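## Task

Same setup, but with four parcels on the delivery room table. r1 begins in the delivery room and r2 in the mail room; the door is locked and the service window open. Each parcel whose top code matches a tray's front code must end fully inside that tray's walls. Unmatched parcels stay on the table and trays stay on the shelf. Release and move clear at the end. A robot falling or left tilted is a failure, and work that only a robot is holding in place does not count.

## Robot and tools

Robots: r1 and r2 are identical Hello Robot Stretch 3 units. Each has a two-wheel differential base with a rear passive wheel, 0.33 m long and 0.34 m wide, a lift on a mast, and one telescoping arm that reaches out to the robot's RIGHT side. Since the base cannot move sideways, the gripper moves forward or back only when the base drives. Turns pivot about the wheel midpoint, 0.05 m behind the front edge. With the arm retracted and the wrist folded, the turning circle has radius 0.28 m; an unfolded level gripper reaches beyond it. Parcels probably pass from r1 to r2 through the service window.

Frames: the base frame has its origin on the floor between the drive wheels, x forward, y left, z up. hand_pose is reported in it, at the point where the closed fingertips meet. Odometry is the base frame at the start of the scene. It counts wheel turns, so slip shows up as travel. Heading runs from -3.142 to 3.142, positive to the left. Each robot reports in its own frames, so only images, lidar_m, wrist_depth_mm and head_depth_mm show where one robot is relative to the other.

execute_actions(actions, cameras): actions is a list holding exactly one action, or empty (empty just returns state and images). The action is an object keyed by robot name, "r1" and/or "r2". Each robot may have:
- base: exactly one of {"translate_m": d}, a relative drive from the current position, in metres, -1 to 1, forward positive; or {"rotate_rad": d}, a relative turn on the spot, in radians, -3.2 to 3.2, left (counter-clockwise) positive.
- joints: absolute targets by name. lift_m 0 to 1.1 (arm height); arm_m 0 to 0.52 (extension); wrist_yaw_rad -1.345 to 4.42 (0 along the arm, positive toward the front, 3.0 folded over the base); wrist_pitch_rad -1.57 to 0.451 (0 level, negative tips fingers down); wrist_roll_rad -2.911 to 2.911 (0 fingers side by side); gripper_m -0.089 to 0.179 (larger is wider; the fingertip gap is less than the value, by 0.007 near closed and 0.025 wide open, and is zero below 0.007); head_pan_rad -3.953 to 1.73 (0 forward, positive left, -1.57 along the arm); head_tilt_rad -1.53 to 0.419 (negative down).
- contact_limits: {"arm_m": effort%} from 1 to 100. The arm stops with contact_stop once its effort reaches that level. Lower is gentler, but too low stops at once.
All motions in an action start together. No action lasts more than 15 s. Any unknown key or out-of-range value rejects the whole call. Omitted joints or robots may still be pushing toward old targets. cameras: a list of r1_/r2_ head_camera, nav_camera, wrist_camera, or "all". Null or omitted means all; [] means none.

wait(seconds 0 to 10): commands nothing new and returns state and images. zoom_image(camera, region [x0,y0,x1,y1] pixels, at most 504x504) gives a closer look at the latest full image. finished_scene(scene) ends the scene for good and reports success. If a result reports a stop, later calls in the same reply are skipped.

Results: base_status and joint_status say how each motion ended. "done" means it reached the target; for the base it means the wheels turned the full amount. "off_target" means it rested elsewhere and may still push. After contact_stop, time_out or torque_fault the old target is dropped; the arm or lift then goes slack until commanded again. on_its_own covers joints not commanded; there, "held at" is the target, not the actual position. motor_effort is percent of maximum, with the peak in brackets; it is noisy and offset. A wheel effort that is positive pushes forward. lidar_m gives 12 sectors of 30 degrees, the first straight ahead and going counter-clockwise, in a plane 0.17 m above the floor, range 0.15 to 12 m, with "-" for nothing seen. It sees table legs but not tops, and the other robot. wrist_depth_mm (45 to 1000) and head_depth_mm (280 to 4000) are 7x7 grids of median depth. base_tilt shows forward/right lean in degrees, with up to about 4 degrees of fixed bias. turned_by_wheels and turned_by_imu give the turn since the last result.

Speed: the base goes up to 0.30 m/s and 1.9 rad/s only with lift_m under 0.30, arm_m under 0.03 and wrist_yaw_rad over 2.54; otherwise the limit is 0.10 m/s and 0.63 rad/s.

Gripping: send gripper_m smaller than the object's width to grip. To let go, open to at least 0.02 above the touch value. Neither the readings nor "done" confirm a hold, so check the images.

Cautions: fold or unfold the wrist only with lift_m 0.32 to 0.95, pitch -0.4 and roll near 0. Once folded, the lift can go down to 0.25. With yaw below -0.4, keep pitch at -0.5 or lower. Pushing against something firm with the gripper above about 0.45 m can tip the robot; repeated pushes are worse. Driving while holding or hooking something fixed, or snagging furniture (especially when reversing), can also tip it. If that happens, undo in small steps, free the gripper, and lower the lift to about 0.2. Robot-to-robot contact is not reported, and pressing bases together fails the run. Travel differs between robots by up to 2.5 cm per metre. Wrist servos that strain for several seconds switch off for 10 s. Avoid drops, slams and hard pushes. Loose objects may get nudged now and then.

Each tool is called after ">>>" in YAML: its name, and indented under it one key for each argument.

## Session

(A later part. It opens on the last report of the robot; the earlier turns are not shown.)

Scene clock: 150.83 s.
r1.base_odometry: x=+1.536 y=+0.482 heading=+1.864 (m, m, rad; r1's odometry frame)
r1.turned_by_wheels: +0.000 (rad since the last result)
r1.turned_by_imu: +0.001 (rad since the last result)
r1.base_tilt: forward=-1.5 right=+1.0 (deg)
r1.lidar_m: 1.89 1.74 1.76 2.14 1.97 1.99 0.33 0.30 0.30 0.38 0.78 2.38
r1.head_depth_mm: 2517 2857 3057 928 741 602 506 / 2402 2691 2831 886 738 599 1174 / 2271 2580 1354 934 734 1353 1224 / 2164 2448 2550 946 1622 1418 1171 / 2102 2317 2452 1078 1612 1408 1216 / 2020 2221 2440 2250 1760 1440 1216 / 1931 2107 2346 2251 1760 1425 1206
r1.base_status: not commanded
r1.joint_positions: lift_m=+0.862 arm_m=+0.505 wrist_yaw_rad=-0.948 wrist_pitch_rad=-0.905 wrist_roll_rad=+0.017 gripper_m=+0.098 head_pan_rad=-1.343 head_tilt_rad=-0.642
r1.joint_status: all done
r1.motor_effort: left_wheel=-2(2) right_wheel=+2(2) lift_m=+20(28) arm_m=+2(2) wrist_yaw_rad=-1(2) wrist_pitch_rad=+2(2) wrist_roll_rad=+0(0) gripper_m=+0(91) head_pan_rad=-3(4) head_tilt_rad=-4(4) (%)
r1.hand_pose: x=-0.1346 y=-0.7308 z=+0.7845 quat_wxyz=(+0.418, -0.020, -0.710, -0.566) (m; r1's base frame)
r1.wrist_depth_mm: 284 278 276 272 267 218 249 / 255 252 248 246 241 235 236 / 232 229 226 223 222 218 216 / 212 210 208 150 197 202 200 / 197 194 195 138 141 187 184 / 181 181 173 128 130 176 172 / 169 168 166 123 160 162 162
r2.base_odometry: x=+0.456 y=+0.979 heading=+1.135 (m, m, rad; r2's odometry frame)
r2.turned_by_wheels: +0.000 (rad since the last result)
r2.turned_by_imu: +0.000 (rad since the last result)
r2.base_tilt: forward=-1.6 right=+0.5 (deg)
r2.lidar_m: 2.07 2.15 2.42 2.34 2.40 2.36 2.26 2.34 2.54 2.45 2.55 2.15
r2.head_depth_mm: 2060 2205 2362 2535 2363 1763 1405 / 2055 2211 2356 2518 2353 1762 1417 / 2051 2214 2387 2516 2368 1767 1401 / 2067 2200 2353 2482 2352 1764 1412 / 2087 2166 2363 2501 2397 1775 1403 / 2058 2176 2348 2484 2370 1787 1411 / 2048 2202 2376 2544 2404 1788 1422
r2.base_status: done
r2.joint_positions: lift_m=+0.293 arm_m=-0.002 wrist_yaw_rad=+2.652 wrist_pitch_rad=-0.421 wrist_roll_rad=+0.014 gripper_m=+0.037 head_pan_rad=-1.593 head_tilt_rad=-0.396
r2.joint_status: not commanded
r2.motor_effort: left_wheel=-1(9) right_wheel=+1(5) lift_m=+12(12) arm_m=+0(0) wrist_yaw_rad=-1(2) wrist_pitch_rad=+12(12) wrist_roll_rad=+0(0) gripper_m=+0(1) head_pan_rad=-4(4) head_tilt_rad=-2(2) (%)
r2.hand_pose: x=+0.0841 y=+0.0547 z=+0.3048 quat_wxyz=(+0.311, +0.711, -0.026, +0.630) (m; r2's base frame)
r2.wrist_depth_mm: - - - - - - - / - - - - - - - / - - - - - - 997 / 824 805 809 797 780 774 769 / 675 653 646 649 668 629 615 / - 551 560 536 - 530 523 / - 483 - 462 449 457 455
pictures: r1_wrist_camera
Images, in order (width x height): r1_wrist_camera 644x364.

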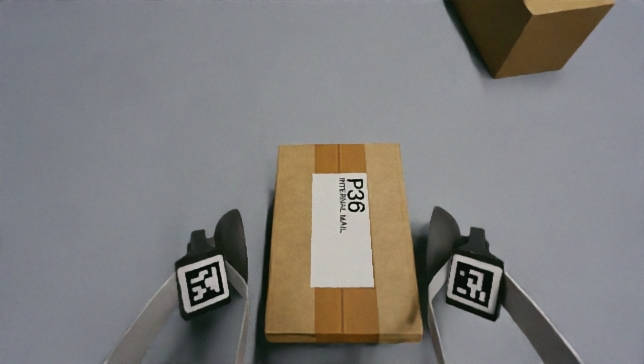

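>>> execute_actions:
  actions:
    - {"r1":{"joints":{"gripper_m":0.014}}}
  cameras: ["r1_wrist_camera"]

Scene clock: 158.23 s.
r1.base_odometry: x=+1.536 y=+0.482 heading=+1.864 (m, m, rad; r1's odometry frame)
r1.turned_by_wheels: +0.000 (rad since the last result)
r1.turned_by_imu: +0.001 (rad since the last result)
r1.base_tilt: forward=-1.5 right=+1.0 (deg)
r1.lidar_m: 1.89 1.74 1.76 2.14 1.97 1.99 0.33 0.30 0.30 0.38 0.78 2.38
r1.head_depth_mm: 2530 2860 3047 929 742 602 506 / 2401 2677 2829 885 739 600 1176 / 2293 2540 1358 936 733 1343 1227 / 2193 2435 2556 947 1628 1417 1169 / 2086 2332 2474 1076 1624 1412 1217 / 2015 2203 2421 2281 1762 1434 1214 / 1933 2111 2350 2270 1762 1433 1207
r1.base_status: not commanded
r1.joint_positions: lift_m=+0.862 arm_m=+0.505 wrist_yaw_rad=-0.949 wrist_pitch_rad=-0.903 wrist_roll_rad=+0.017 gripper_m=+0.015 head_pan_rad=-1.343 head_tilt_rad=-0.642
r1.joint_status: all done
r1.motor_effort: left_wheel=-2(2) right_wheel=+1(1) lift_m=+19(20) arm_m=+2(2) wrist_yaw_rad=-1(1) wrist_pitch_rad=+1(2) wrist_roll_rad=+0(0) gripper_m=-26(99) head_pan_rad=-4(4) head_tilt_rad=-4(4) (%)
r1.hand_pose: x=-0.1351 y=-0.7309 z=+0.7848 quat_wxyz=(+0.419, -0.021, -0.710, -0.566) (m; r1's base frame)
r1.wrist_depth_mm: 286 282 277 274 271 218 251 / 256 253 250 246 244 235 240 / 232 229 228 225 223 221 218 / 213 211 209 151 201 202 200 / 197 195 196 139 140 188 185 / 182 182 175 130 129 174 173 / 170 169 168 124 162 164 162
r2.base_odometry: x=+0.456 y=+0.979 heading=+1.135 (m, m, rad; r2's odometry frame)
r2.turned_by_wheels: +0.000 (rad since the last result)
r2.turned_by_imu: +0.000 (rad since the last result)
r2.base_tilt: forward=-1.6 right=+0.5 (deg)
r2.lidar_m: 2.07 2.14 2.42 2.33 2.40 2.35 2.27 2.35 2.54 2.45 2.54 2.14
r2.head_depth_mm: 2057 2178 2370 2569 2412 1761 1396 / 2053 2197 2339 2537 2374 1769 1414 / 2073 2186 2338 2544 2394 1771 1401 / 2052 2191 2359 2500 2341 1772 1398 / 2057 2212 2367 2533 2385 1780 1421 / 2073 2220 2341 2544 2402 1781 1406 / 2056 2179 2350 2544 2403 1783 1412
r2.base_status: not commanded
r2.joint_positions: lift_m=+0.293 arm_m=-0.002 wrist_yaw_rad=+2.652 wrist_pitch_rad=-0.421 wrist_roll_rad=+0.014 gripper_m=+0.037 head_pan_rad=-1.593 head_tilt_rad=-0.396
r2.joint_status: not commanded
r2.motor_effort: left_wheel=-1(1) right_wheel=+1(1) lift_m=+12(13) arm_m=+0(0) wrist_yaw_rad=-2(2) wrist_pitch_rad=+12(12) wrist_roll_rad=+0(0) gripper_m=+0(0) head_pan_rad=-4(3) head_tilt_rad=-3(2) (%)
r2.hand_pose: x=+0.0841 y=+0.0547 z=+0.3048 quat_wxyz=(+0.311, +0.711, -0.026, +0.630) (m; r2's base frame)
r2.wrist_depth_mm: - - - - - - - / - - - - - - - / - - - - - 989 986 / 827 823 802 786 781 770 765 / 673 656 645 645 648 630 622 / - 547 562 542 - 525 525 / - 485 - 462 449 460 453
pictures: r1_wrist_camera
Images, in order (width x height): r1_wrist_camera 644x364.

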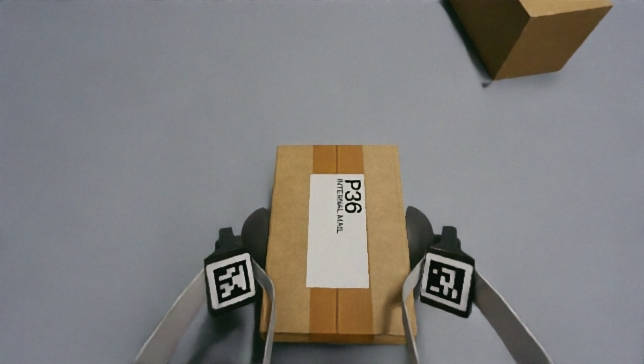

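>>> execute_actions:
  actions: []

Scene clock: 168.23 s.
r1.base_odometry: x=+1.536 y=+0.482 heading=+1.864 (m, m, rad; r1's odometry frame)
r1.turned_by_wheels: +0.000 (rad since the last result)
r1.turned_by_imu: +0.000 (rad since the last result)
r1.base_tilt: forward=-1.6 right=+1.0 (deg)
r1.lidar_m: 1.90 1.74 1.76 2.13 1.97 1.98 0.32 0.30 0.30 0.38 0.78 2.37
r1.head_depth_mm: 2528 2840 3046 928 742 601 507 / 2408 2695 2822 885 738 600 1181 / 2298 2539 1360 935 734 1347 1223 / 2190 2434 2552 948 1617 1415 1168 / 2081 2336 2461 1079 1621 1407 1215 / 2013 2207 2426 2291 1761 1444 1210 / 1940 2118 2352 2284 1763 1429 1208
r1.base_status: not commanded
r1.joint_positions: lift_m=+0.862 arm_m=+0.505 wrist_yaw_rad=-0.949 wrist_pitch_rad=-0.903 wrist_roll_rad=+0.017 gripper_m=+0.022 head_pan_rad=-1.343 head_tilt_rad=-0.642
r1.joint_status: all done
r1.on_its_own: gripper_m is held at +0.021, not at your +0.014, by its stall guard, which is not easing now
r1.motor_effort: left_wheel=-2(2) right_wheel=+1(1) lift_m=+19(20) arm_m=+2(2) wrist_yaw_rad=-1(1) wrist_pitch_rad=+1(2) wrist_roll_rad=+0(0) gripper_m=-23(99) head_pan_rad=-4(4) head_tilt_rad=-4(4) (%)
r1.hand_pose: x=-0.1351 y=-0.7309 z=+0.7848 quat_wxyz=(+0.419, -0.021, -0.710, -0.566) (m; r1's base frame)
r1.wrist_depth_mm: 286 284 280 275 271 218 252 / 256 254 251 247 246 236 238 / 234 230 227 225 222 221 217 / 213 211 209 150 200 202 200 / 196 195 195 139 140 187 186 / 183 182 174 129 129 174 173 / 170 169 167 124 161 163 161
r2.base_odometry: x=+0.456 y=+0.979 heading=+1.135 (m, m, rad; r2's odometry frame)
r2.turned_by_wheels: +0.000 (rad since the last result)
r2.turned_by_imu: +0.000 (rad since the last result)
r2.base_tilt: forward=-1.6 right=+0.5 (deg)
r2.lidar_m: 2.07 2.15 2.42 2.33 2.41 2.35 2.27 2.34 2.55 2.45 2.54 2.15
r2.head_depth_mm: 2061 2202 2353 2548 2365 1745 1395 / 2055 2172 2372 2534 2373 1764 1403 / 2062 2192 2356 2502 2386 1775 1400 / 2094 2185 2344 2521 2404 1775 1414 / 2034 2175 2371 2513 2371 1782 1416 / 2049 2194 2363 2512 2391 1773 1409 / 2067 2205 2350 2488 2406 1792 1426
r2.base_status: not commanded
r2.joint_positions: lift_m=+0.293 arm_m=-0.002 wrist_yaw_rad=+2.652 wrist_pitch_rad=-0.421 wrist_roll_rad=+0.014 gripper_m=+0.037 head_pan_rad=-1.593 head_tilt_rad=-0.396
r2.joint_status: not commanded
r2.motor_effort: left_wheel=-1(1) right_wheel=+1(1) lift_m=+12(13) arm_m=+0(0) wrist_yaw_rad=-1(2) wrist_pitch_rad=+12(12) wrist_roll_rad=+0(0) gripper_m=+0(0) head_pan_rad=-3(3) head_tilt_rad=-2(2) (%)
r2.hand_pose: x=+0.0841 y=+0.0547 z=+0.3048 quat_wxyz=(+0.311, +0.711, -0.026, +0.630) (m; r2's base frame)
r2.wrist_depth_mm: - - - - - - - / - - - - - - - / - - - - - - 982 / 823 813 799 787 788 765 753 / 667 653 650 636 659 634 620 / - 550 557 536 - 530 526 / - 486 - 461 452 454 457
pictures: r1_head_camera (sideways: a quarter turn clockwise sets it upright), r1_nav_camera (sideways: a quarter turn counterclockwise sets it upright), r1_wrist_camera, r2_head_camera (sideways: a quarter turn clockwise sets it upright), r2_nav_camera (sideways: a quarter turn counterclockwise sets it upright), r2_wrist_camera
Images, in order (width x height): r1_head_camera 896x504, r1_nav_camera 672x504, r1_wrist_camera 644x364, r2_head_camera 896x504, r2_nav_camera 672x504, r2_wrist_camera 644x364.

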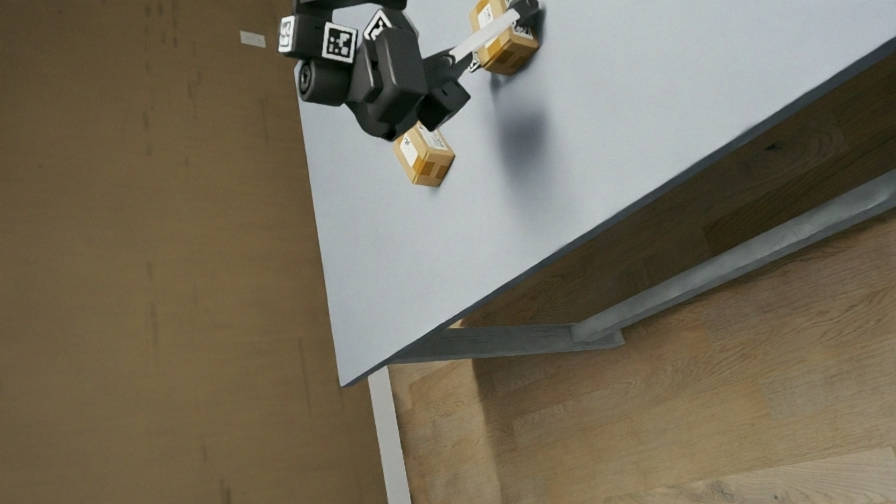

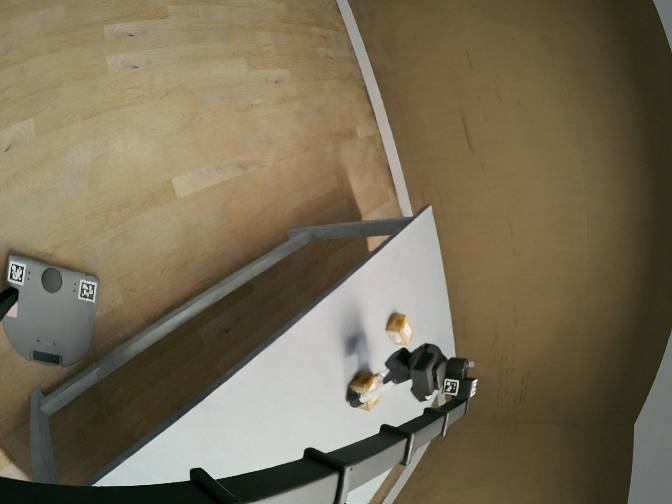

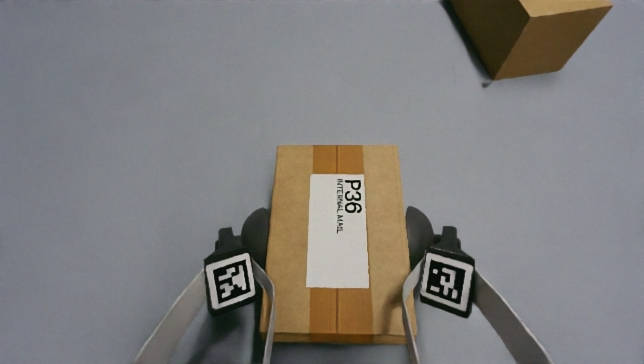

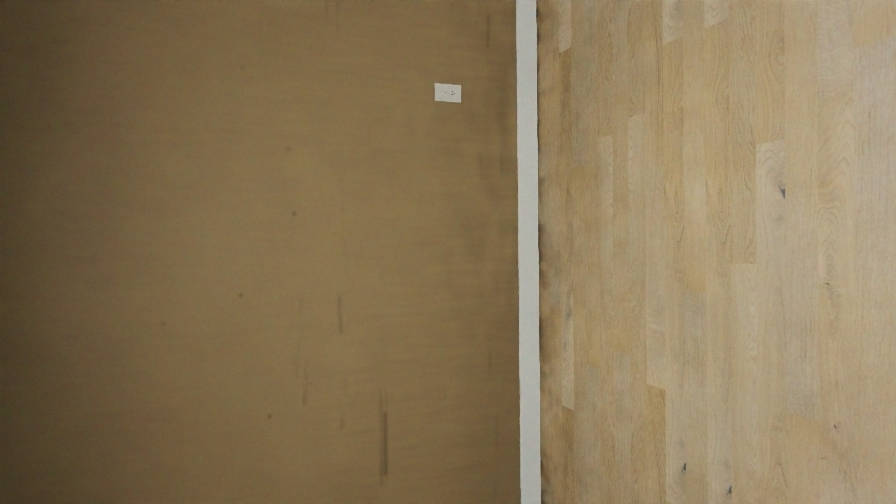

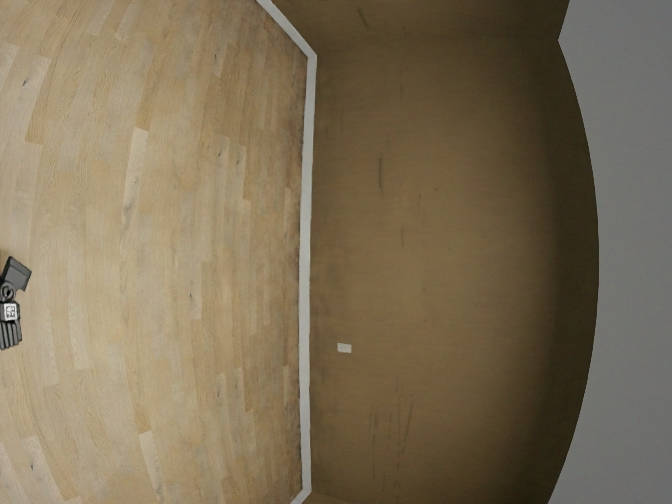

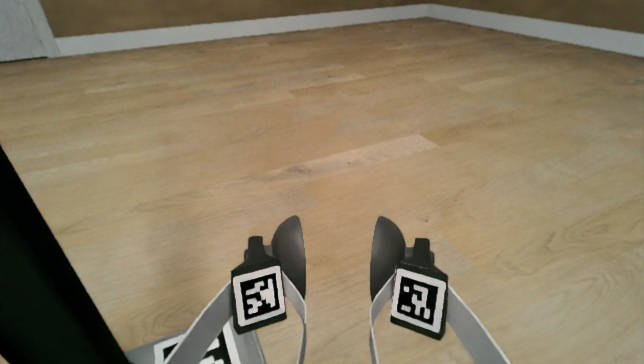

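>>> zoom_image:
  camera: "r1_head_camera"
  region: [370, 100, 480, 200]

Region (370, 100, 480, 200) of r1_head_camera's 896x504 image, scaled by 4.582, with more detail than that image has; it fills the top 458 rows of this view, and the rest is white.

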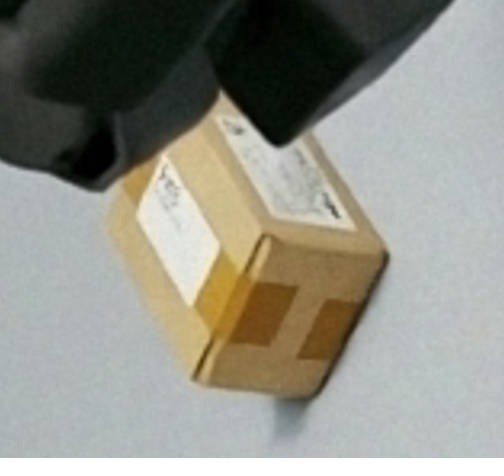

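>>> execute_actions:
  actions:
    - {"r1": {"joints": {"lift_m": 0.895, "wrist_pitch_rad": -0.72, "arm_m": 0.475}}}
  cameras: ["r1_wrist_camera", "r1_head_camera"]

Scene clock: 208.03 s.
r1.base_odometry: x=+1.536 y=+0.482 heading=+1.864 (m, m, rad; r1's odometry frame)
r1.turned_by_wheels: +0.000 (rad since the last result)
r1.turned_by_imu: +0.001 (rad since the last result)
r1.base_tilt: forward=-1.7 right=+1.0 (deg)
r1.lidar_m: 1.89 1.74 1.76 2.13 1.97 1.99 0.33 0.30 0.30 0.38 0.78 2.38
r1.head_depth_mm: 2529 2833 - 887 742 601 506 / 2391 2679 2138 920 735 599 1179 / 2278 2561 1354 939 735 1350 1224 / 2174 2420 2537 947 1628 1414 1174 / 2099 2306 2458 1078 1622 1402 1215 / 2013 2228 2436 2282 1771 1434 1212 / 1939 2124 2358 2270 1770 1433 1200
r1.base_status: not commanded
r1.joint_positions: lift_m=+0.895 arm_m=+0.475 wrist_yaw_rad=-0.949 wrist_pitch_rad=-0.745 wrist_roll_rad=+0.017 gripper_m=+0.022 head_pan_rad=-1.343 head_tilt_rad=-0.642
r1.joint_status: all done
r1.on_its_own: gripper_m is held at +0.021, not at your +0.014, by its stall guard, which is not easing now
r1.motor_effort: left_wheel=-2(2) right_wheel=+2(2) lift_m=+33(35) arm_m=-2(3) wrist_yaw_rad=+0(1) wrist_pitch_rad=+10(11) wrist_roll_rad=+0(0) gripper_m=-22(22) head_pan_rad=-4(3) head_tilt_rad=-4(3) (%)
r1.hand_pose: x=-0.1614 y=-0.7202 z=+0.8420 quat_wxyz=(+0.462, -0.076, -0.707, -0.530) (m; r1's base frame)
r1.wrist_depth_mm: 465 454 444 445 432 424 416 / 389 384 375 371 320 350 358 / 337 329 327 321 306 292 313 / 297 291 290 148 274 279 276 / 265 262 261 138 140 250 249 / 238 236 224 131 132 229 226 / 217 216 213 127 205 210 206
r2.base_odometry: x=+0.456 y=+0.979 heading=+1.135 (m, m, rad; r2's odometry frame)
r2.turned_by_wheels: +0.000 (rad since the last result)
r2.turned_by_imu: +0.000 (rad since the last result)
r2.base_tilt: forward=-1.7 right=+0.5 (deg)
r2.lidar_m: 2.07 2.15 2.42 2.33 2.40 2.36 2.27 2.35 2.55 2.45 2.53 2.15
r2.head_depth_mm: 2058 2218 2369 2533 2372 1754 1406 / 2083 2198 2344 2520 2382 1773 1406 / 2054 2203 2359 2549 2372 1765 1415 / 2086 2196 2347 2520 2408 1779 1405 / 2079 2205 2354 2544 2399 1780 1418 / 2052 2212 2348 2527 2359 1770 1414 / 2053 2196 2359 2529 2404 1776 1417
r2.base_status: not commanded
r2.joint_positions: lift_m=+0.293 arm_m=-0.002 wrist_yaw_rad=+2.652 wrist_pitch_rad=-0.421 wrist_roll_rad=+0.014 gripper_m=+0.037 head_pan_rad=-1.593 head_tilt_rad=-0.396
r2.joint_status: not commanded
r2.motor_effort: left_wheel=-1(1) right_wheel=+0(1) lift_m=+12(12) arm_m=+0(0) wrist_yaw_rad=-1(1) wrist_pitch_rad=+12(11) wrist_roll_rad=+0(0) gripper_m=+0(0) head_pan_rad=-4(3) head_tilt_rad=-2(2) (%)
r2.hand_pose: x=+0.0841 y=+0.0547 z=+0.3048 quat_wxyz=(+0.311, +0.711, -0.026, +0.630) (m; r2's base frame)
r2.wrist_depth_mm: - - - - - - - / - - - - - - - / - - - - - - 985 / 822 817 794 789 782 765 768 / 675 651 642 634 658 626 623 / - 550 561 540 - 528 526 / - 481 - 463 447 456 452
pictures: r1_head_camera (sideways: a quarter turn clockwise sets it upright), r1_wrist_camera
Images, in order (width x height): r1_head_camera 896x504, r1_wrist_camera 644x364.

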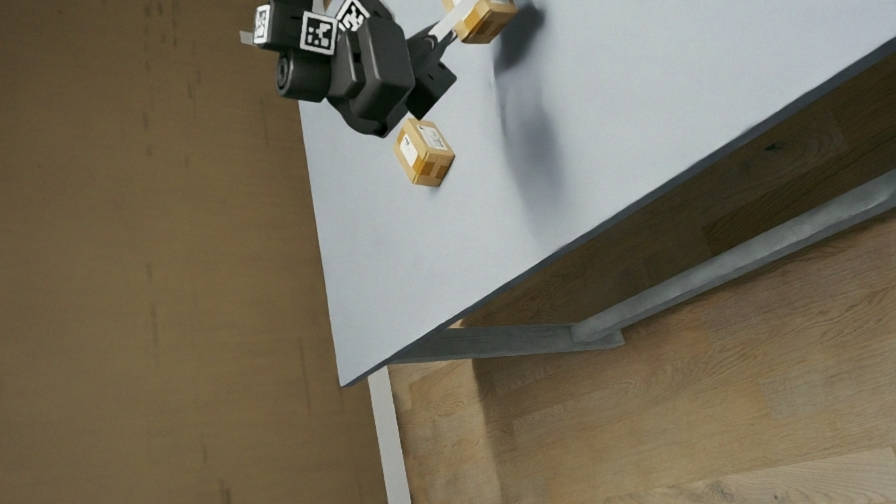

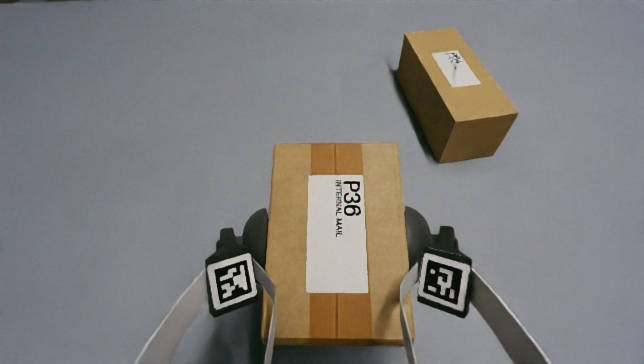

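>>> zoom_image:
  camera: "r1_wrist_camera"
  region: [410, 30, 500, 110]

>>> zoom_image:
  camera: "r1_head_camera"
  region: [385, 110, 465, 190]

Region (410, 30, 500, 110) of r1_wrist_camera's 644x364 image, scaled by 5.600.

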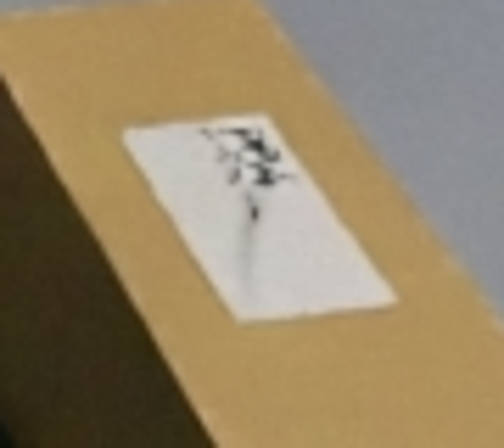

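Region (385, 110, 465, 190) of r1_head_camera's 896x504 image, scaled by 6.300, with more detail than that image has.

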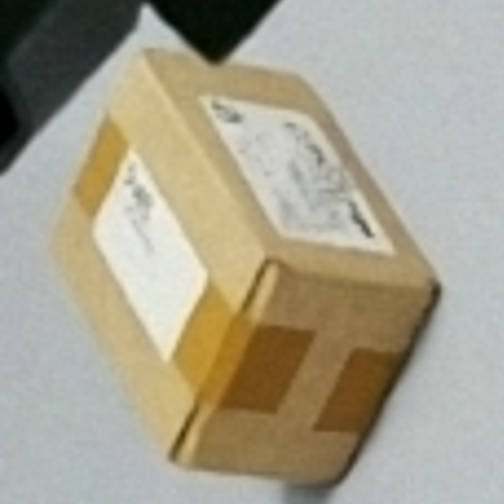

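>>> execute_actions:
  actions:
    - {"r1": {"base": {"rotate_rad": -0.652}, "joints": {"lift_m": 0.98, "arm_m": 0.44, "head_pan_rad": -2.3, "head_tilt_rad": -0.9}}, "r2": {"joints": {"head_pan_rad": -3.1, "head_tilt_rad": -0.2}}}
  cameras: ["r1_nav_camera", "r1_head_camera", "r2_head_camera"]

Scene clock: 214.83 s.
r1.base_odometry: x=+1.536 y=+0.482 heading=+1.212 (m, m, rad; r1's odometry frame)
r1.turned_by_wheels: -0.652 (rad since the last result)
r1.turned_by_imu: -0.642 (rad since the last result)
r1.base_tilt: forward=-1.6 right=+0.9 (deg)
r1.lidar_m: 2.35 2.02 1.75 1.74 2.02 1.97 1.97 0.35 0.30 0.30 0.35 0.60
r1.head_depth_mm: 2467 2548 2267 - - 1229 1128 / 2789 2736 - - - 1277 1123 / 3134 2800 - - 744 1082 1142 / 3030 2794 - - 593 1272 1140 / 2873 2929 - 661 589 1236 1081 / 2672 - - 692 587 1194 1076 / 2566 - 779 688 586 530 1103
r1.base_status: done
r1.joint_positions: lift_m=+0.980 arm_m=+0.440 wrist_yaw_rad=-0.949 wrist_pitch_rad=-0.743 wrist_roll_rad=+0.017 gripper_m=+0.022 head_pan_rad=-2.293 head_tilt_rad=-0.889
r1.joint_status: all done
r1.on_its_own: gripper_m is held at +0.021, not at your +0.014, by its stall guard, which is not easing now
r1.motor_effort: left_wheel=+0(4) right_wheel=+0(7) lift_m=+33(34) arm_m=-3(2) wrist_yaw_rad=-1(1) wrist_pitch_rad=+9(10) wrist_roll_rad=+0(0) gripper_m=-22(22) head_pan_rad=-3(47) head_tilt_rad=-6(20) (%)
r1.hand_pose: x=-0.1617 y=-0.6854 z=+0.9274 quat_wxyz=(+0.463, -0.077, -0.707, -0.529) (m; r1's base frame)
r1.wrist_depth_mm: - - - - - - - / - - - 520 505 - - / - - 453 449 442 438 - / - 398 399 148 378 383 377 / 361 359 359 138 139 342 341 / 325 325 308 131 132 315 307 / 297 294 292 127 283 284 284
r2.base_odometry: x=+0.456 y=+0.979 heading=+1.135 (m, m, rad; r2's odometry frame)
r2.turned_by_wheels: +0.000 (rad since the last result)
r2.turned_by_imu: +0.000 (rad since the last result)
r2.base_tilt: forward=-1.6 right=+0.5 (deg)
r2.lidar_m: 2.07 2.14 2.42 2.33 2.40 2.35 2.26 2.35 2.55 2.45 2.53 2.15
r2.head_depth_mm: 1962 2044 2109 2172 2262 2280 1678 / 1992 2046 2131 2182 2276 2251 1682 / 1990 1922 - 2262 2316 2263 1686 / 2007 2094 2192 2246 2300 2253 1675 / 2027 2114 2182 2239 2303 2275 1691 / 2040 2126 2201 2278 2365 2288 1709 / 2046 2144 2205 2285 2358 2251 1689
r2.base_status: not commanded
r2.joint_positions: lift_m=+0.293 arm_m=-0.002 wrist_yaw_rad=+2.652 wrist_pitch_rad=-0.421 wrist_roll_rad=+0.014 gripper_m=+0.037 head_pan_rad=-3.093 head_tilt_rad=-0.211
r2.joint_status: all done
r2.motor_effort: left_wheel=-1(1) right_wheel=+1(1) lift_m=+12(12) arm_m=+0(0) wrist_yaw_rad=-1(1) wrist_pitch_rad=+12(12) wrist_roll_rad=+0(0) gripper_m=+0(0) head_pan_rad=-4(43) head_tilt_rad=+5(24) (%)
r2.hand_pose: x=+0.0841 y=+0.0547 z=+0.3048 quat_wxyz=(+0.311, +0.711, -0.026, +0.630) (m; r2's base frame)
r2.wrist_depth_mm: - - - - - - - / - - - - - - - / - - - - - - 977 / 838 815 808 791 777 761 759 / 672 649 654 642 658 631 616 / - 543 562 540 - 529 526 / - 485 - 464 452 460 453
pictures: r1_head_camera (sideways: a quarter turn clockwise sets it upright), r1_nav_camera (sideways: a quarter turn counterclockwise sets it upright), r2_head_camera (sideways: a quarter turn clockwise sets it upright)
Images, in order (width x height): r1_head_camera 896x504, r1_nav_camera 672x504, r2_head_camera 896x504.

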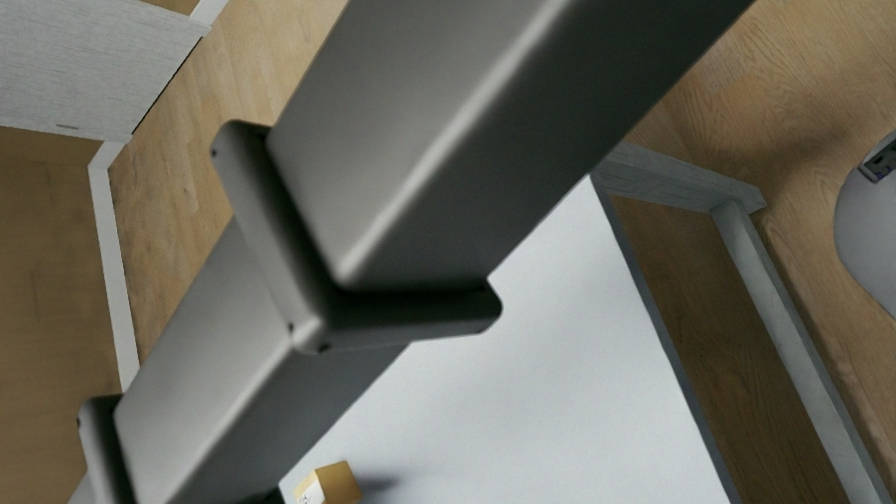

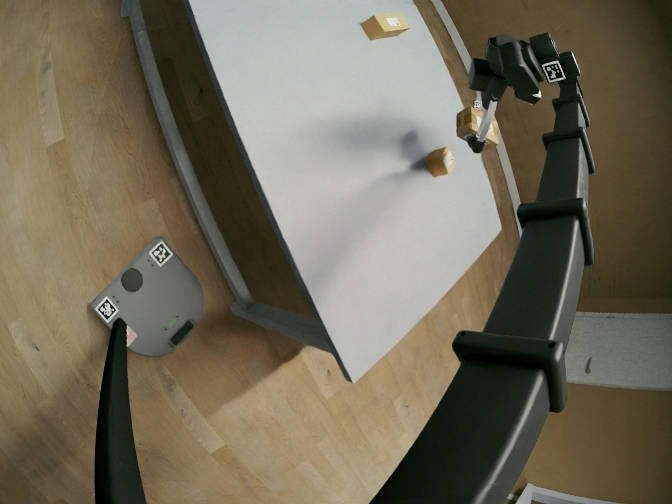

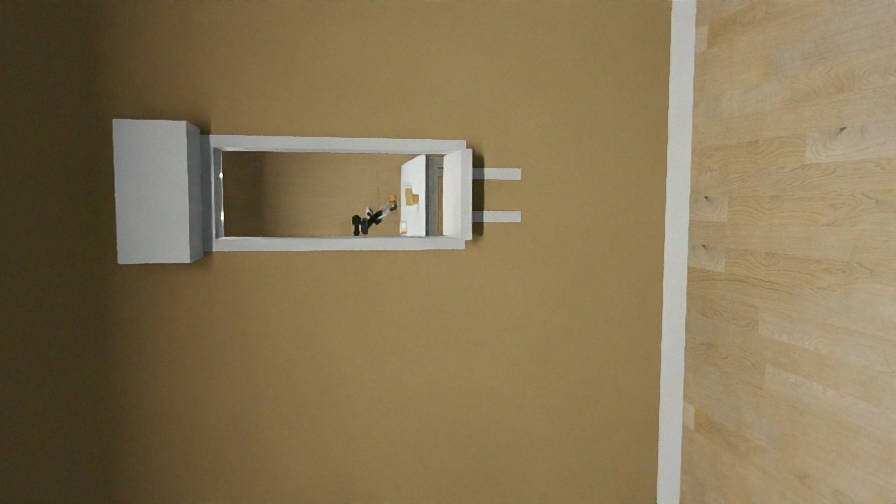

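>>> zoom_image:
  camera: "r1_nav_camera"
  region: [80, 200, 300, 400]

Region (80, 200, 300, 400) of r1_nav_camera's 672x504 image, scaled by 2.291, with more detail than that image has; it fills the top 458 rows of this view, and the rest is white.

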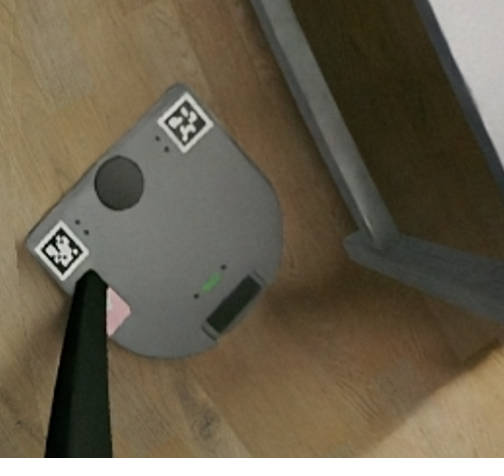

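>>> execute_actions:
  actions:
    - {"r1": {"base": {"translate_m": -0.41}, "joints": {"lift_m": 1.015, "arm_m": 0.508, "wrist_pitch_rad": -0.9, "wrist_yaw_rad": -0.71, "head_pan_rad": -3.0, "head_tilt_rad": -0.3}}, "r2": {"base": {"translate_m": -1.0}, "joints": {"head_tilt_rad": -0.35}}}
  cameras: ["r1_head_camera", "r2_head_camera"]

Scene clock: 249.50 s.
r1.base_odometry: x=+1.392 y=+0.098 heading=+1.212 (m, m, rad; r1's odometry frame)
r1.turned_by_wheels: +0.000 (rad since the last result)
r1.turned_by_imu: +0.001 (rad since the last result)
r1.base_tilt: forward=-1.6 right=+1.0 (deg)
r1.lidar_m: 2.75 2.14 1.85 1.85 1.82 1.57 1.57 1.82 2.92 0.20 0.21 0.39
r1.head_depth_mm: 1335 1380 1444 1505 - - - / 1379 1446 1506 1578 - - - / 1436 - - 1649 1744 1821 - / 1502 - - 1760 1823 1899 - / 1564 1634 1727 1841 1935 2015 - / 1644 1721 1827 1916 2033 2103 - / 1724 1819 1921 2028 2167 2160 -
r1.base_status: done
r1.joint_positions: lift_m=+1.015 arm_m=+0.508 wrist_yaw_rad=-0.712 wrist_pitch_rad=-0.911 wrist_roll_rad=+0.017 gripper_m=+0.022 head_pan_rad=-2.993 head_tilt_rad=-0.310
r1.joint_status: all done
r1.on_its_own: gripper_m is held at +0.021, not at your +0.014, by its stall guard, which is not easing now
r1.motor_effort: left_wheel=+0(4) right_wheel=-1(6) lift_m=+33(34) arm_m=+3(2) wrist_yaw_rad=+2(2) wrist_pitch_rad=+4(8) wrist_roll_rad=+0(0) gripper_m=-22(22) head_pan_rad=-3(40) head_tilt_rad=+3(28) (%)
r1.hand_pose: x=-0.1117 y=-0.7571 z=+0.9362 quat_wxyz=(+0.481, +0.066, -0.707, -0.514) (m; r1's base frame)
r1.wrist_depth_mm: - - - - - - - / - - - - - - - / - - - - - - - / - - - 147 - - - / - 354 354 139 139 - - / 331 329 318 131 131 - - / 310 311 304 127 955 966 986
r2.base_odometry: x=+0.033 y=+0.073 heading=+1.135 (m, m, rad; r2's odometry frame)
r2.turned_by_wheels: +0.000 (rad since the last result)
r2.turned_by_imu: +0.001 (rad since the last result)
r2.base_tilt: forward=-1.6 right=+0.5 (deg)
r2.lidar_m: 3.09 3.22 2.42 2.31 1.76 1.31 1.26 1.31 1.78 2.45 2.55 3.20
r2.head_depth_mm: 1039 1094 1166 1237 1316 1418 1461 / 2923 1210 1191 1246 1331 1437 1464 / 3701 - 3853 1317 1335 1452 1468 / 3431 - 3010 1297 1360 1460 1471 / 1066 1135 1203 1278 1362 1472 1474 / 1080 1141 1208 1295 1389 1480 1481 / 1083 1146 1227 1306 1393 1498 1479
r2.base_status: done
r2.joint_positions: lift_m=+0.293 arm_m=-0.002 wrist_yaw_rad=+2.652 wrist_pitch_rad=-0.421 wrist_roll_rad=+0.014 gripper_m=+0.037 head_pan_rad=-3.093 head_tilt_rad=-0.346
r2.joint_status: all done
r2.motor_effort: left_wheel=-1(9) right_wheel=+1(5) lift_m=+12(12) arm_m=+0(0) wrist_yaw_rad=-1(1) wrist_pitch_rad=+12(12) wrist_roll_rad=+0(1) gripper_m=+0(1) head_pan_rad=-3(3) head_tilt_rad=-2(20) (%)
r2.hand_pose: x=+0.0842 y=+0.0547 z=+0.3048 quat_wxyz=(+0.311, +0.711, -0.026, +0.630) (m; r2's base frame)
r2.wrist_depth_mm: - - - - - - - / - - - - - - - / - - - - - - 985 / 824 809 809 791 776 777 755 / 671 643 647 641 652 634 619 / - 549 562 536 - 531 525 / - 486 - 464 449 458 455
pictures: r1_head_camera (sideways: a quarter turn clockwise sets it upright), r2_head_camera (sideways: a quarter turn clockwise sets it upright)
Images, in order (width x height): r1_head_camera 896x504, r2_head_camera 896x504.

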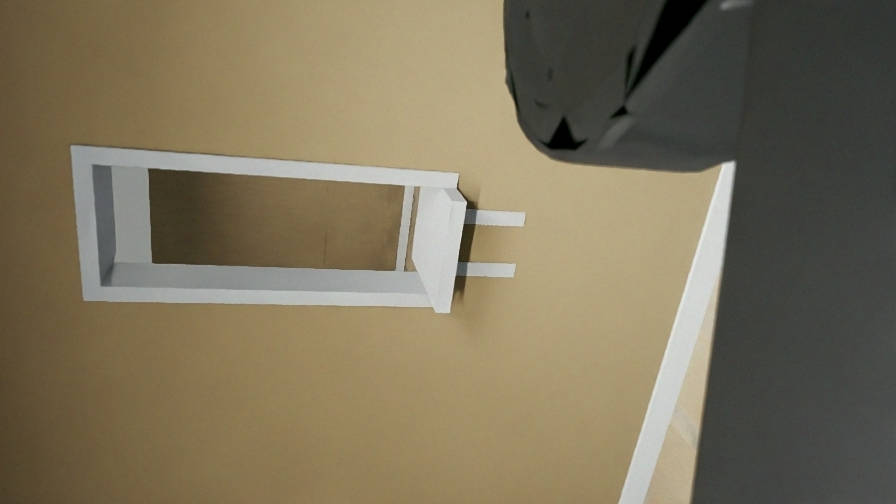

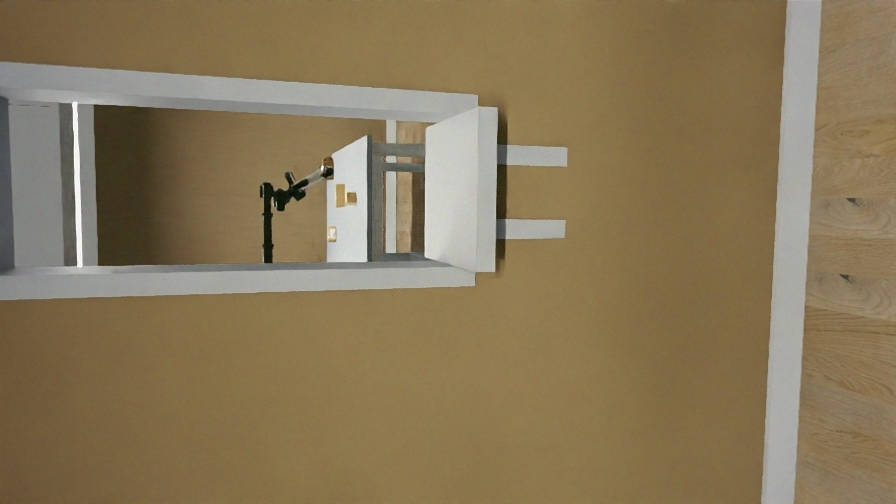

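>>> execute_actions:
  actions:
    - {"r1": {"base": {"translate_m": -0.91}, "joints": {"head_pan_rad": -1.75, "head_tilt_rad": -0.5}}, "r2": {"base": {"translate_m": -0.655}, "joints": {"lift_m": 1.0, "arm_m": 0.24, "wrist_yaw_rad": 0.0, "wrist_pitch_rad": -0.4, "gripper_m": 0.118, "head_pan_rad": -1.65, "head_tilt_rad": -0.55}}}
  cameras: ["r1_nav_camera"]

Scene clock: 279.77 s.
r1.base_odometry: x=+1.073 y=-0.754 heading=+1.212 (m, m, rad; r1's odometry frame)
r1.turned_by_wheels: +0.000 (rad since the last result)
r1.turned_by_imu: +0.001 (rad since the last result)
r1.base_tilt: forward=-1.5 right=+1.0 (deg)
r1.lidar_m: 0.96 2.41 2.09 1.40 0.80 0.69 0.69 0.80 1.39 2.68 1.13 0.96
r1.head_depth_mm: 2255 2392 2523 - 1999 1665 1351 / 2254 2456 2580 - 2152 1660 1345 / 2289 2473 - 2814 2137 1649 1332 / 2310 2456 2734 2878 2140 1646 1336 / 2308 2466 - 2531 2110 1624 1325 / 2338 2508 2743 2863 2101 1617 1321 / 2339 2526 2787 2941 2084 1617 1311
r1.base_status: done
r1.joint_positions: lift_m=+1.015 arm_m=+0.508 wrist_yaw_rad=-0.712 wrist_pitch_rad=-0.911 wrist_roll_rad=+0.017 gripper_m=+0.022 head_pan_rad=-1.757 head_tilt_rad=-0.494
r1.joint_status: all done
r1.on_its_own: gripper_m is held at +0.021, not at your +0.014, by its stall guard, which is not easing now
r1.motor_effort: left_wheel=+1(2) right_wheel=-1(7) lift_m=+34(34) arm_m=+3(3) wrist_yaw_rad=+2(1) wrist_pitch_rad=+5(4) wrist_roll_rad=+0(0) gripper_m=-22(22) head_pan_rad=+3(45) head_tilt_rad=-3(18) (%)
r1.hand_pose: x=-0.1117 y=-0.7571 z=+0.9361 quat_wxyz=(+0.481, +0.066, -0.707, -0.514) (m; r1's base frame)
r1.wrist_depth_mm: - - - - - 916 729 / - - - - - - 754 / - - - - - - 805 / - - - 147 - - 863 / - - - 138 139 - 927 / - - - 131 132 - 968 / - - - 127 966 954 958
r2.base_odometry: x=-0.243 y=-0.521 heading=+1.134 (m, m, rad; r2's odometry frame)
r2.turned_by_wheels: +0.000 (rad since the last result)
r2.turned_by_imu: +0.002 (rad since the last result)
r2.base_tilt: forward=-1.6 right=+0.5 (deg)
r2.lidar_m: 3.74 3.33 2.39 2.32 0.86 0.63 0.60 0.63 0.86 2.34 2.55 3.49
r2.head_depth_mm: 1445 1477 1489 - 1573 1483 1266 / 1992 2034 - 2007 1905 1534 1274 / 2077 2238 - 2338 1941 1529 1263 / 2036 2220 2396 - 1944 1538 1270 / 2020 2225 2425 2512 1955 1547 1270 / 2002 2189 2407 2545 1947 1545 1271 / 1995 2165 2389 2536 1961 1539 1288
r2.base_status: done
r2.joint_positions: lift_m=+0.999 arm_m=+0.240 wrist_yaw_rad=+0.002 wrist_pitch_rad=-0.421 wrist_roll_rad=+0.014 gripper_m=+0.118 head_pan_rad=-1.657 head_tilt_rad=-0.543
r2.joint_status: all done
r2.motor_effort: left_wheel=-1(9) right_wheel=+2(6) lift_m=+52(56) arm_m=+4(6) wrist_yaw_rad=-1(2) wrist_pitch_rad=+12(12) wrist_roll_rad=+0(0) gripper_m=+0(81) head_pan_rad=+3(45) head_tilt_rad=-4(22) (%)
r2.hand_pose: x=-0.0211 y=-0.6085 z=+1.0111 quat_wxyz=(+0.687, +0.148, -0.696, -0.149) (m; r2's base frame)
r2.wrist_depth_mm: - - - - - - 799 / - - - - - - 809 / - - - - - - 817 / - - - - - - 806 / - - - - - - 798 / - - - - - - 800 / - - - - - - 761
pictures: r1_nav_camera (sideways: a quarter turn counterclockwise sets it upright)
Images, in order (width x height): r1_nav_camera 672x504.

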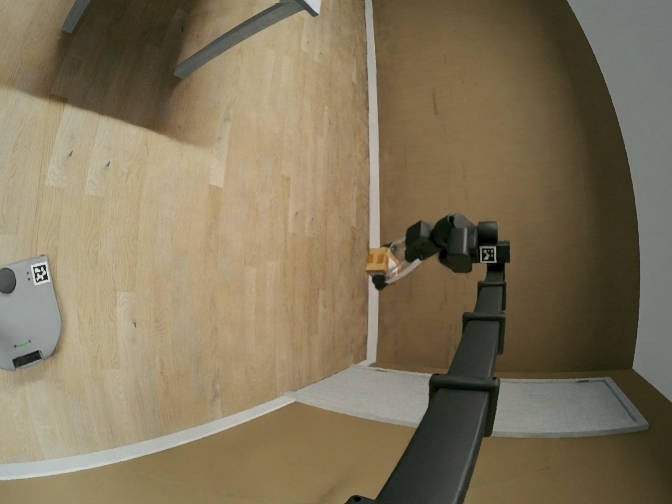

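>>> execute_actions:
  actions:
    - {"r1": {"base": {"rotate_rad": -1.17}, "joints": {"arm_m": 0.518}}, "r2": {"base": {"rotate_rad": -1.62}, "joints": {"wrist_pitch_rad": -0.85}}}
  cameras: ["r1_wrist_camera", "r2_wrist_camera", "r2_head_camera"]

Scene clock: 288.57 s.
r1.base_odometry: x=+1.073 y=-0.754 heading=+0.042 (m, m, rad; r1's odometry frame)
r1.turned_by_wheels: -1.170 (rad since the last result)
r1.turned_by_imu: -1.152 (rad since the last result)
r1.base_tilt: forward=-1.6 right=+0.9 (deg)
r1.lidar_m: 2.91 1.13 0.96 2.61 2.10 1.78 0.87 0.70 0.69 0.75 1.16 2.68
r1.head_depth_mm: 553 590 627 - 765 808 889 / 576 617 648 - 786 864 952 / - 1422 - 877 835 925 1034 / - - - 873 891 991 1126 / - 855 - 792 966 1088 1228 / 716 778 856 894 1044 1187 1286 / 750 822 907 1008 1142 1307 1312
r1.base_status: done
r1.joint_positions: lift_m=+1.015 arm_m=+0.518 wrist_yaw_rad=-0.711 wrist_pitch_rad=-0.912 wrist_roll_rad=+0.017 gripper_m=+0.022 head_pan_rad=-1.757 head_tilt_rad=-0.494
r1.joint_status: all done
r1.on_its_own: gripper_m is held at +0.021, not at your +0.014, by its stall guard, which is not easing now
r1.motor_effort: left_wheel=+0(5) right_wheel=-1(9) lift_m=+34(34) arm_m=+2(2) wrist_yaw_rad=+1(2) wrist_pitch_rad=+5(5) wrist_roll_rad=+0(0) gripper_m=-22(22) head_pan_rad=+4(4) head_tilt_rad=-3(3) (%)
r1.hand_pose: x=-0.1115 y=-0.7670 z=+0.9360 quat_wxyz=(+0.481, +0.067, -0.707, -0.514) (m; r1's base frame)
r1.wrist_depth_mm: 193 - 294 288 284 282 181 / 191 256 264 262 258 251 182 / 189 240 242 239 236 232 183 / 187 223 223 147 213 215 184 / 202 208 205 138 140 200 198 / 335 193 186 130 132 188 191 / 954 180 179 127 173 175 175
r2.base_odometry: x=-0.243 y=-0.521 heading=-0.485 (m, m, rad; r2's odometry frame)
r2.turned_by_wheels: -1.620 (rad since the last result)
r2.turned_by_imu: -1.597 (rad since the last result)
r2.base_tilt: forward=-1.6 right=+0.5 (deg)
r2.lidar_m: 1.95 2.52 3.33 3.73 3.51 2.44 2.32 0.91 0.63 0.60 0.62 0.82
r2.head_depth_mm: 489 536 570 - 750 860 1019 / 493 534 - 660 720 850 997 / - - - - 620 835 971 / - - 2311 - 602 815 953 / - 777 2307 777 601 797 932 / - 2915 3088 782 603 786 909 / - 588 563 604 668 771 892
r2.base_status: done
r2.joint_positions: lift_m=+0.999 arm_m=+0.240 wrist_yaw_rad=+0.002 wrist_pitch_rad=-0.856 wrist_roll_rad=+0.014 gripper_m=+0.118 head_pan_rad=-1.657 head_tilt_rad=-0.543
r2.joint_status: all done
r2.motor_effort: left_wheel=+1(6) right_wheel=-1(6) lift_m=+52(52) arm_m=+4(4) wrist_yaw_rad=-1(2) wrist_pitch_rad=+3(10) wrist_roll_rad=+0(0) gripper_m=+0(0) head_pan_rad=+3(3) head_tilt_rad=-3(4) (%)
r2.hand_pose: x=-0.0213 y=-0.5343 z=+0.9285 quat_wxyz=(+0.639, +0.292, -0.647, -0.295) (m; r2's base frame)
r2.wrist_depth_mm: 228 312 300 285 296 254 168 / 225 272 272 268 264 250 169 / 225 246 243 239 236 230 181 / 220 223 220 217 214 212 224 / 205 203 200 199 196 196 294 / 188 187 184 183 181 - 391 / 174 169 171 170 168 163 670
pictures: r1_wrist_camera, r2_head_camera (sideways: a quarter turn clockwise sets it upright), r2_wrist_camera
Images, in order (width x height): r1_wrist_camera 644x364, r2_head_camera 896x504, r2_wrist_camera 644x364.

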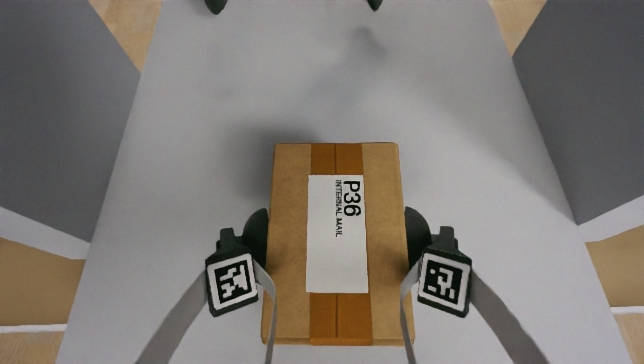

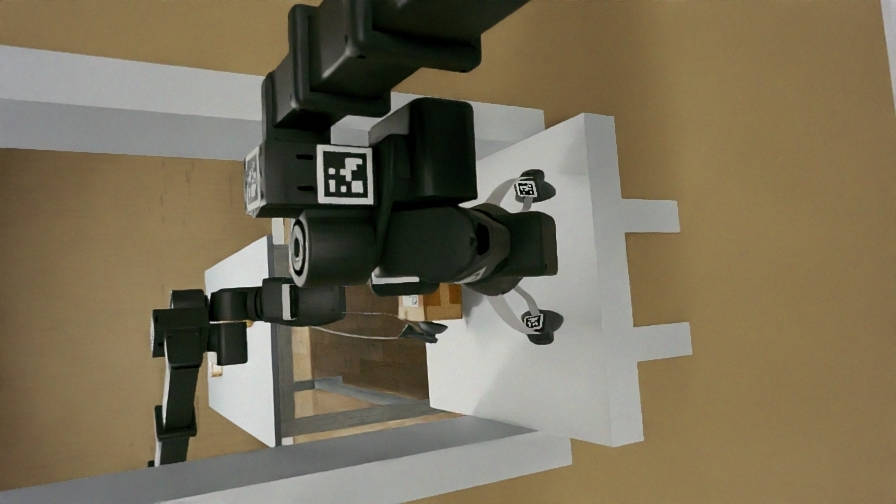

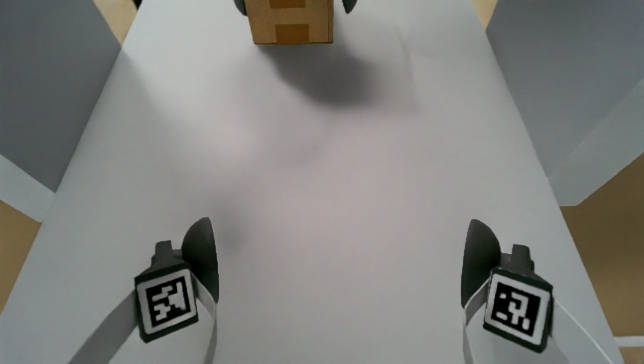

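>>> zoom_image:
  camera: "r2_wrist_camera"
  region: [100, 0, 540, 300]

Region (100, 0, 540, 300) of r2_wrist_camera's 644x364 image, scaled by 1.145; it fills the top 344 rows of this view, and the rest is white.

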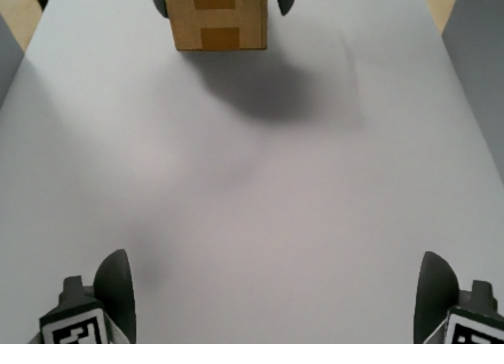

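>>> execute_actions:
  actions:
    - {"r1": {"joints": {"lift_m": 1.004, "gripper_m": 0.115}}, "r2": {"base": {"rotate_rad": 0.041}, "joints": {"arm_m": 0.35}}}
  cameras: ["r1_wrist_camera", "r2_wrist_camera"]

Scene clock: 313.50 s.
r1.base_odometry: x=+1.073 y=-0.754 heading=+0.042 (m, m, rad; r1's odometry frame)
r1.turned_by_wheels: +0.000 (rad since the last result)
r1.turned_by_imu: +0.001 (rad since the last result)
r1.base_tilt: forward=-1.5 right=+0.9 (deg)
r1.lidar_m: 2.92 1.13 0.96 2.61 2.10 1.78 0.87 0.70 0.69 0.75 1.16 2.69
r1.head_depth_mm: 553 590 628 - - 817 887 / 576 616 653 - 797 861 956 / - - - 874 836 924 1034 / - - - 922 895 1000 1131 / - 860 - 802 963 1086 1228 / 714 778 856 895 1045 1184 1290 / 750 823 907 1009 1137 1308 1318
r1.base_status: not commanded
r1.joint_positions: lift_m=+1.004 arm_m=+0.518 wrist_yaw_rad=-0.711 wrist_pitch_rad=-0.911 wrist_roll_rad=+0.017 gripper_m=+0.115 head_pan_rad=-1.757 head_tilt_rad=-0.494
r1.joint_status: all done
r1.motor_effort: left_wheel=+0(0) right_wheel=-2(0) lift_m=+20(27) arm_m=+2(2) wrist_yaw_rad=+1(1) wrist_pitch_rad=+5(5) wrist_roll_rad=+0(0) gripper_m=+0(94) head_pan_rad=+3(3) head_tilt_rad=-3(3) (%)
r1.hand_pose: x=-0.1117 y=-0.7673 z=+0.9258 quat_wxyz=(+0.481, +0.066, -0.707, -0.514) (m; r1's base frame)
r1.wrist_depth_mm: 192 290 270 276 267 270 180 / 191 248 243 248 237 239 181 / 189 230 230 226 226 222 182 / 188 213 212 153 202 205 184 / 195 197 196 141 165 192 191 / 328 185 179 132 172 - 178 / 444 170 169 127 164 165 165
r2.base_odometry: x=-0.243 y=-0.521 heading=-0.445 (m, m, rad; r2's odometry frame)
r2.turned_by_wheels: +0.041 (rad since the last result)
r2.turned_by_imu: +0.040 (rad since the last result)
r2.base_tilt: forward=-1.6 right=+0.5 (deg)
r2.lidar_m: 2.24 2.54 3.46 3.75 3.35 2.40 2.32 0.87 0.63 0.60 0.63 0.85
r2.head_depth_mm: 475 521 563 671 735 841 991 / 567 578 - 668 674 834 977 / - - - 813 618 820 963 / - - - 742 623 814 951 / - 788 3316 792 602 803 935 / - 3406 2314 733 626 794 925 / 497 509 552 611 689 785 906
r2.base_status: done
r2.joint_positions: lift_m=+0.999 arm_m=+0.350 wrist_yaw_rad=+0.001 wrist_pitch_rad=-0.857 wrist_roll_rad=+0.014 gripper_m=+0.118 head_pan_rad=-1.657 head_tilt_rad=-0.543
r2.joint_status: all done
r2.motor_effort: left_wheel=-2(4) right_wheel=+1(5) lift_m=+52(53) arm_m=+4(4) wrist_yaw_rad=-1(1) wrist_pitch_rad=+4(4) wrist_roll_rad=+0(0) gripper_m=+0(0) head_pan_rad=+3(3) head_tilt_rad=-4(4) (%)
r2.hand_pose: x=-0.0214 y=-0.6441 z=+0.9284 quat_wxyz=(+0.639, +0.292, -0.647, -0.296) (m; r2's base frame)
r2.wrist_depth_mm: - - - 218 283 - - / - - 257 191 209 260 - / 199 245 238 180 232 233 201 / 199 221 219 209 214 211 201 / 195 202 201 199 195 196 189 / 186 187 183 182 180 - 176 / 173 170 170 169 167 163 164
pictures: r1_wrist_camera, r2_wrist_camera
Images, in order (width x height): r1_wrist_camera 644x364, r2_wrist_camera 644x364.

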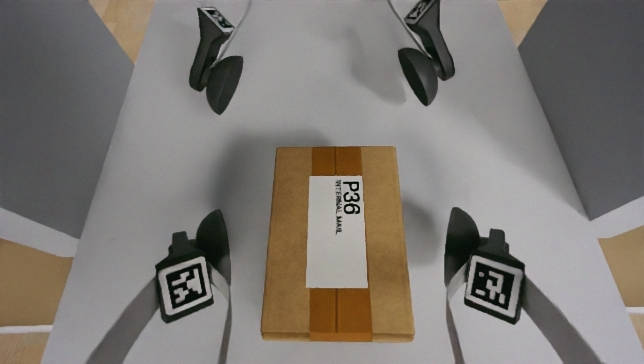

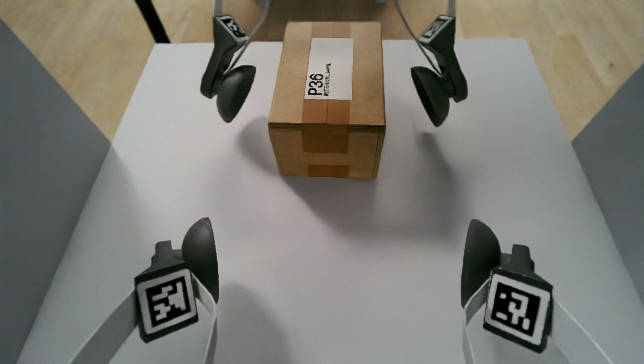

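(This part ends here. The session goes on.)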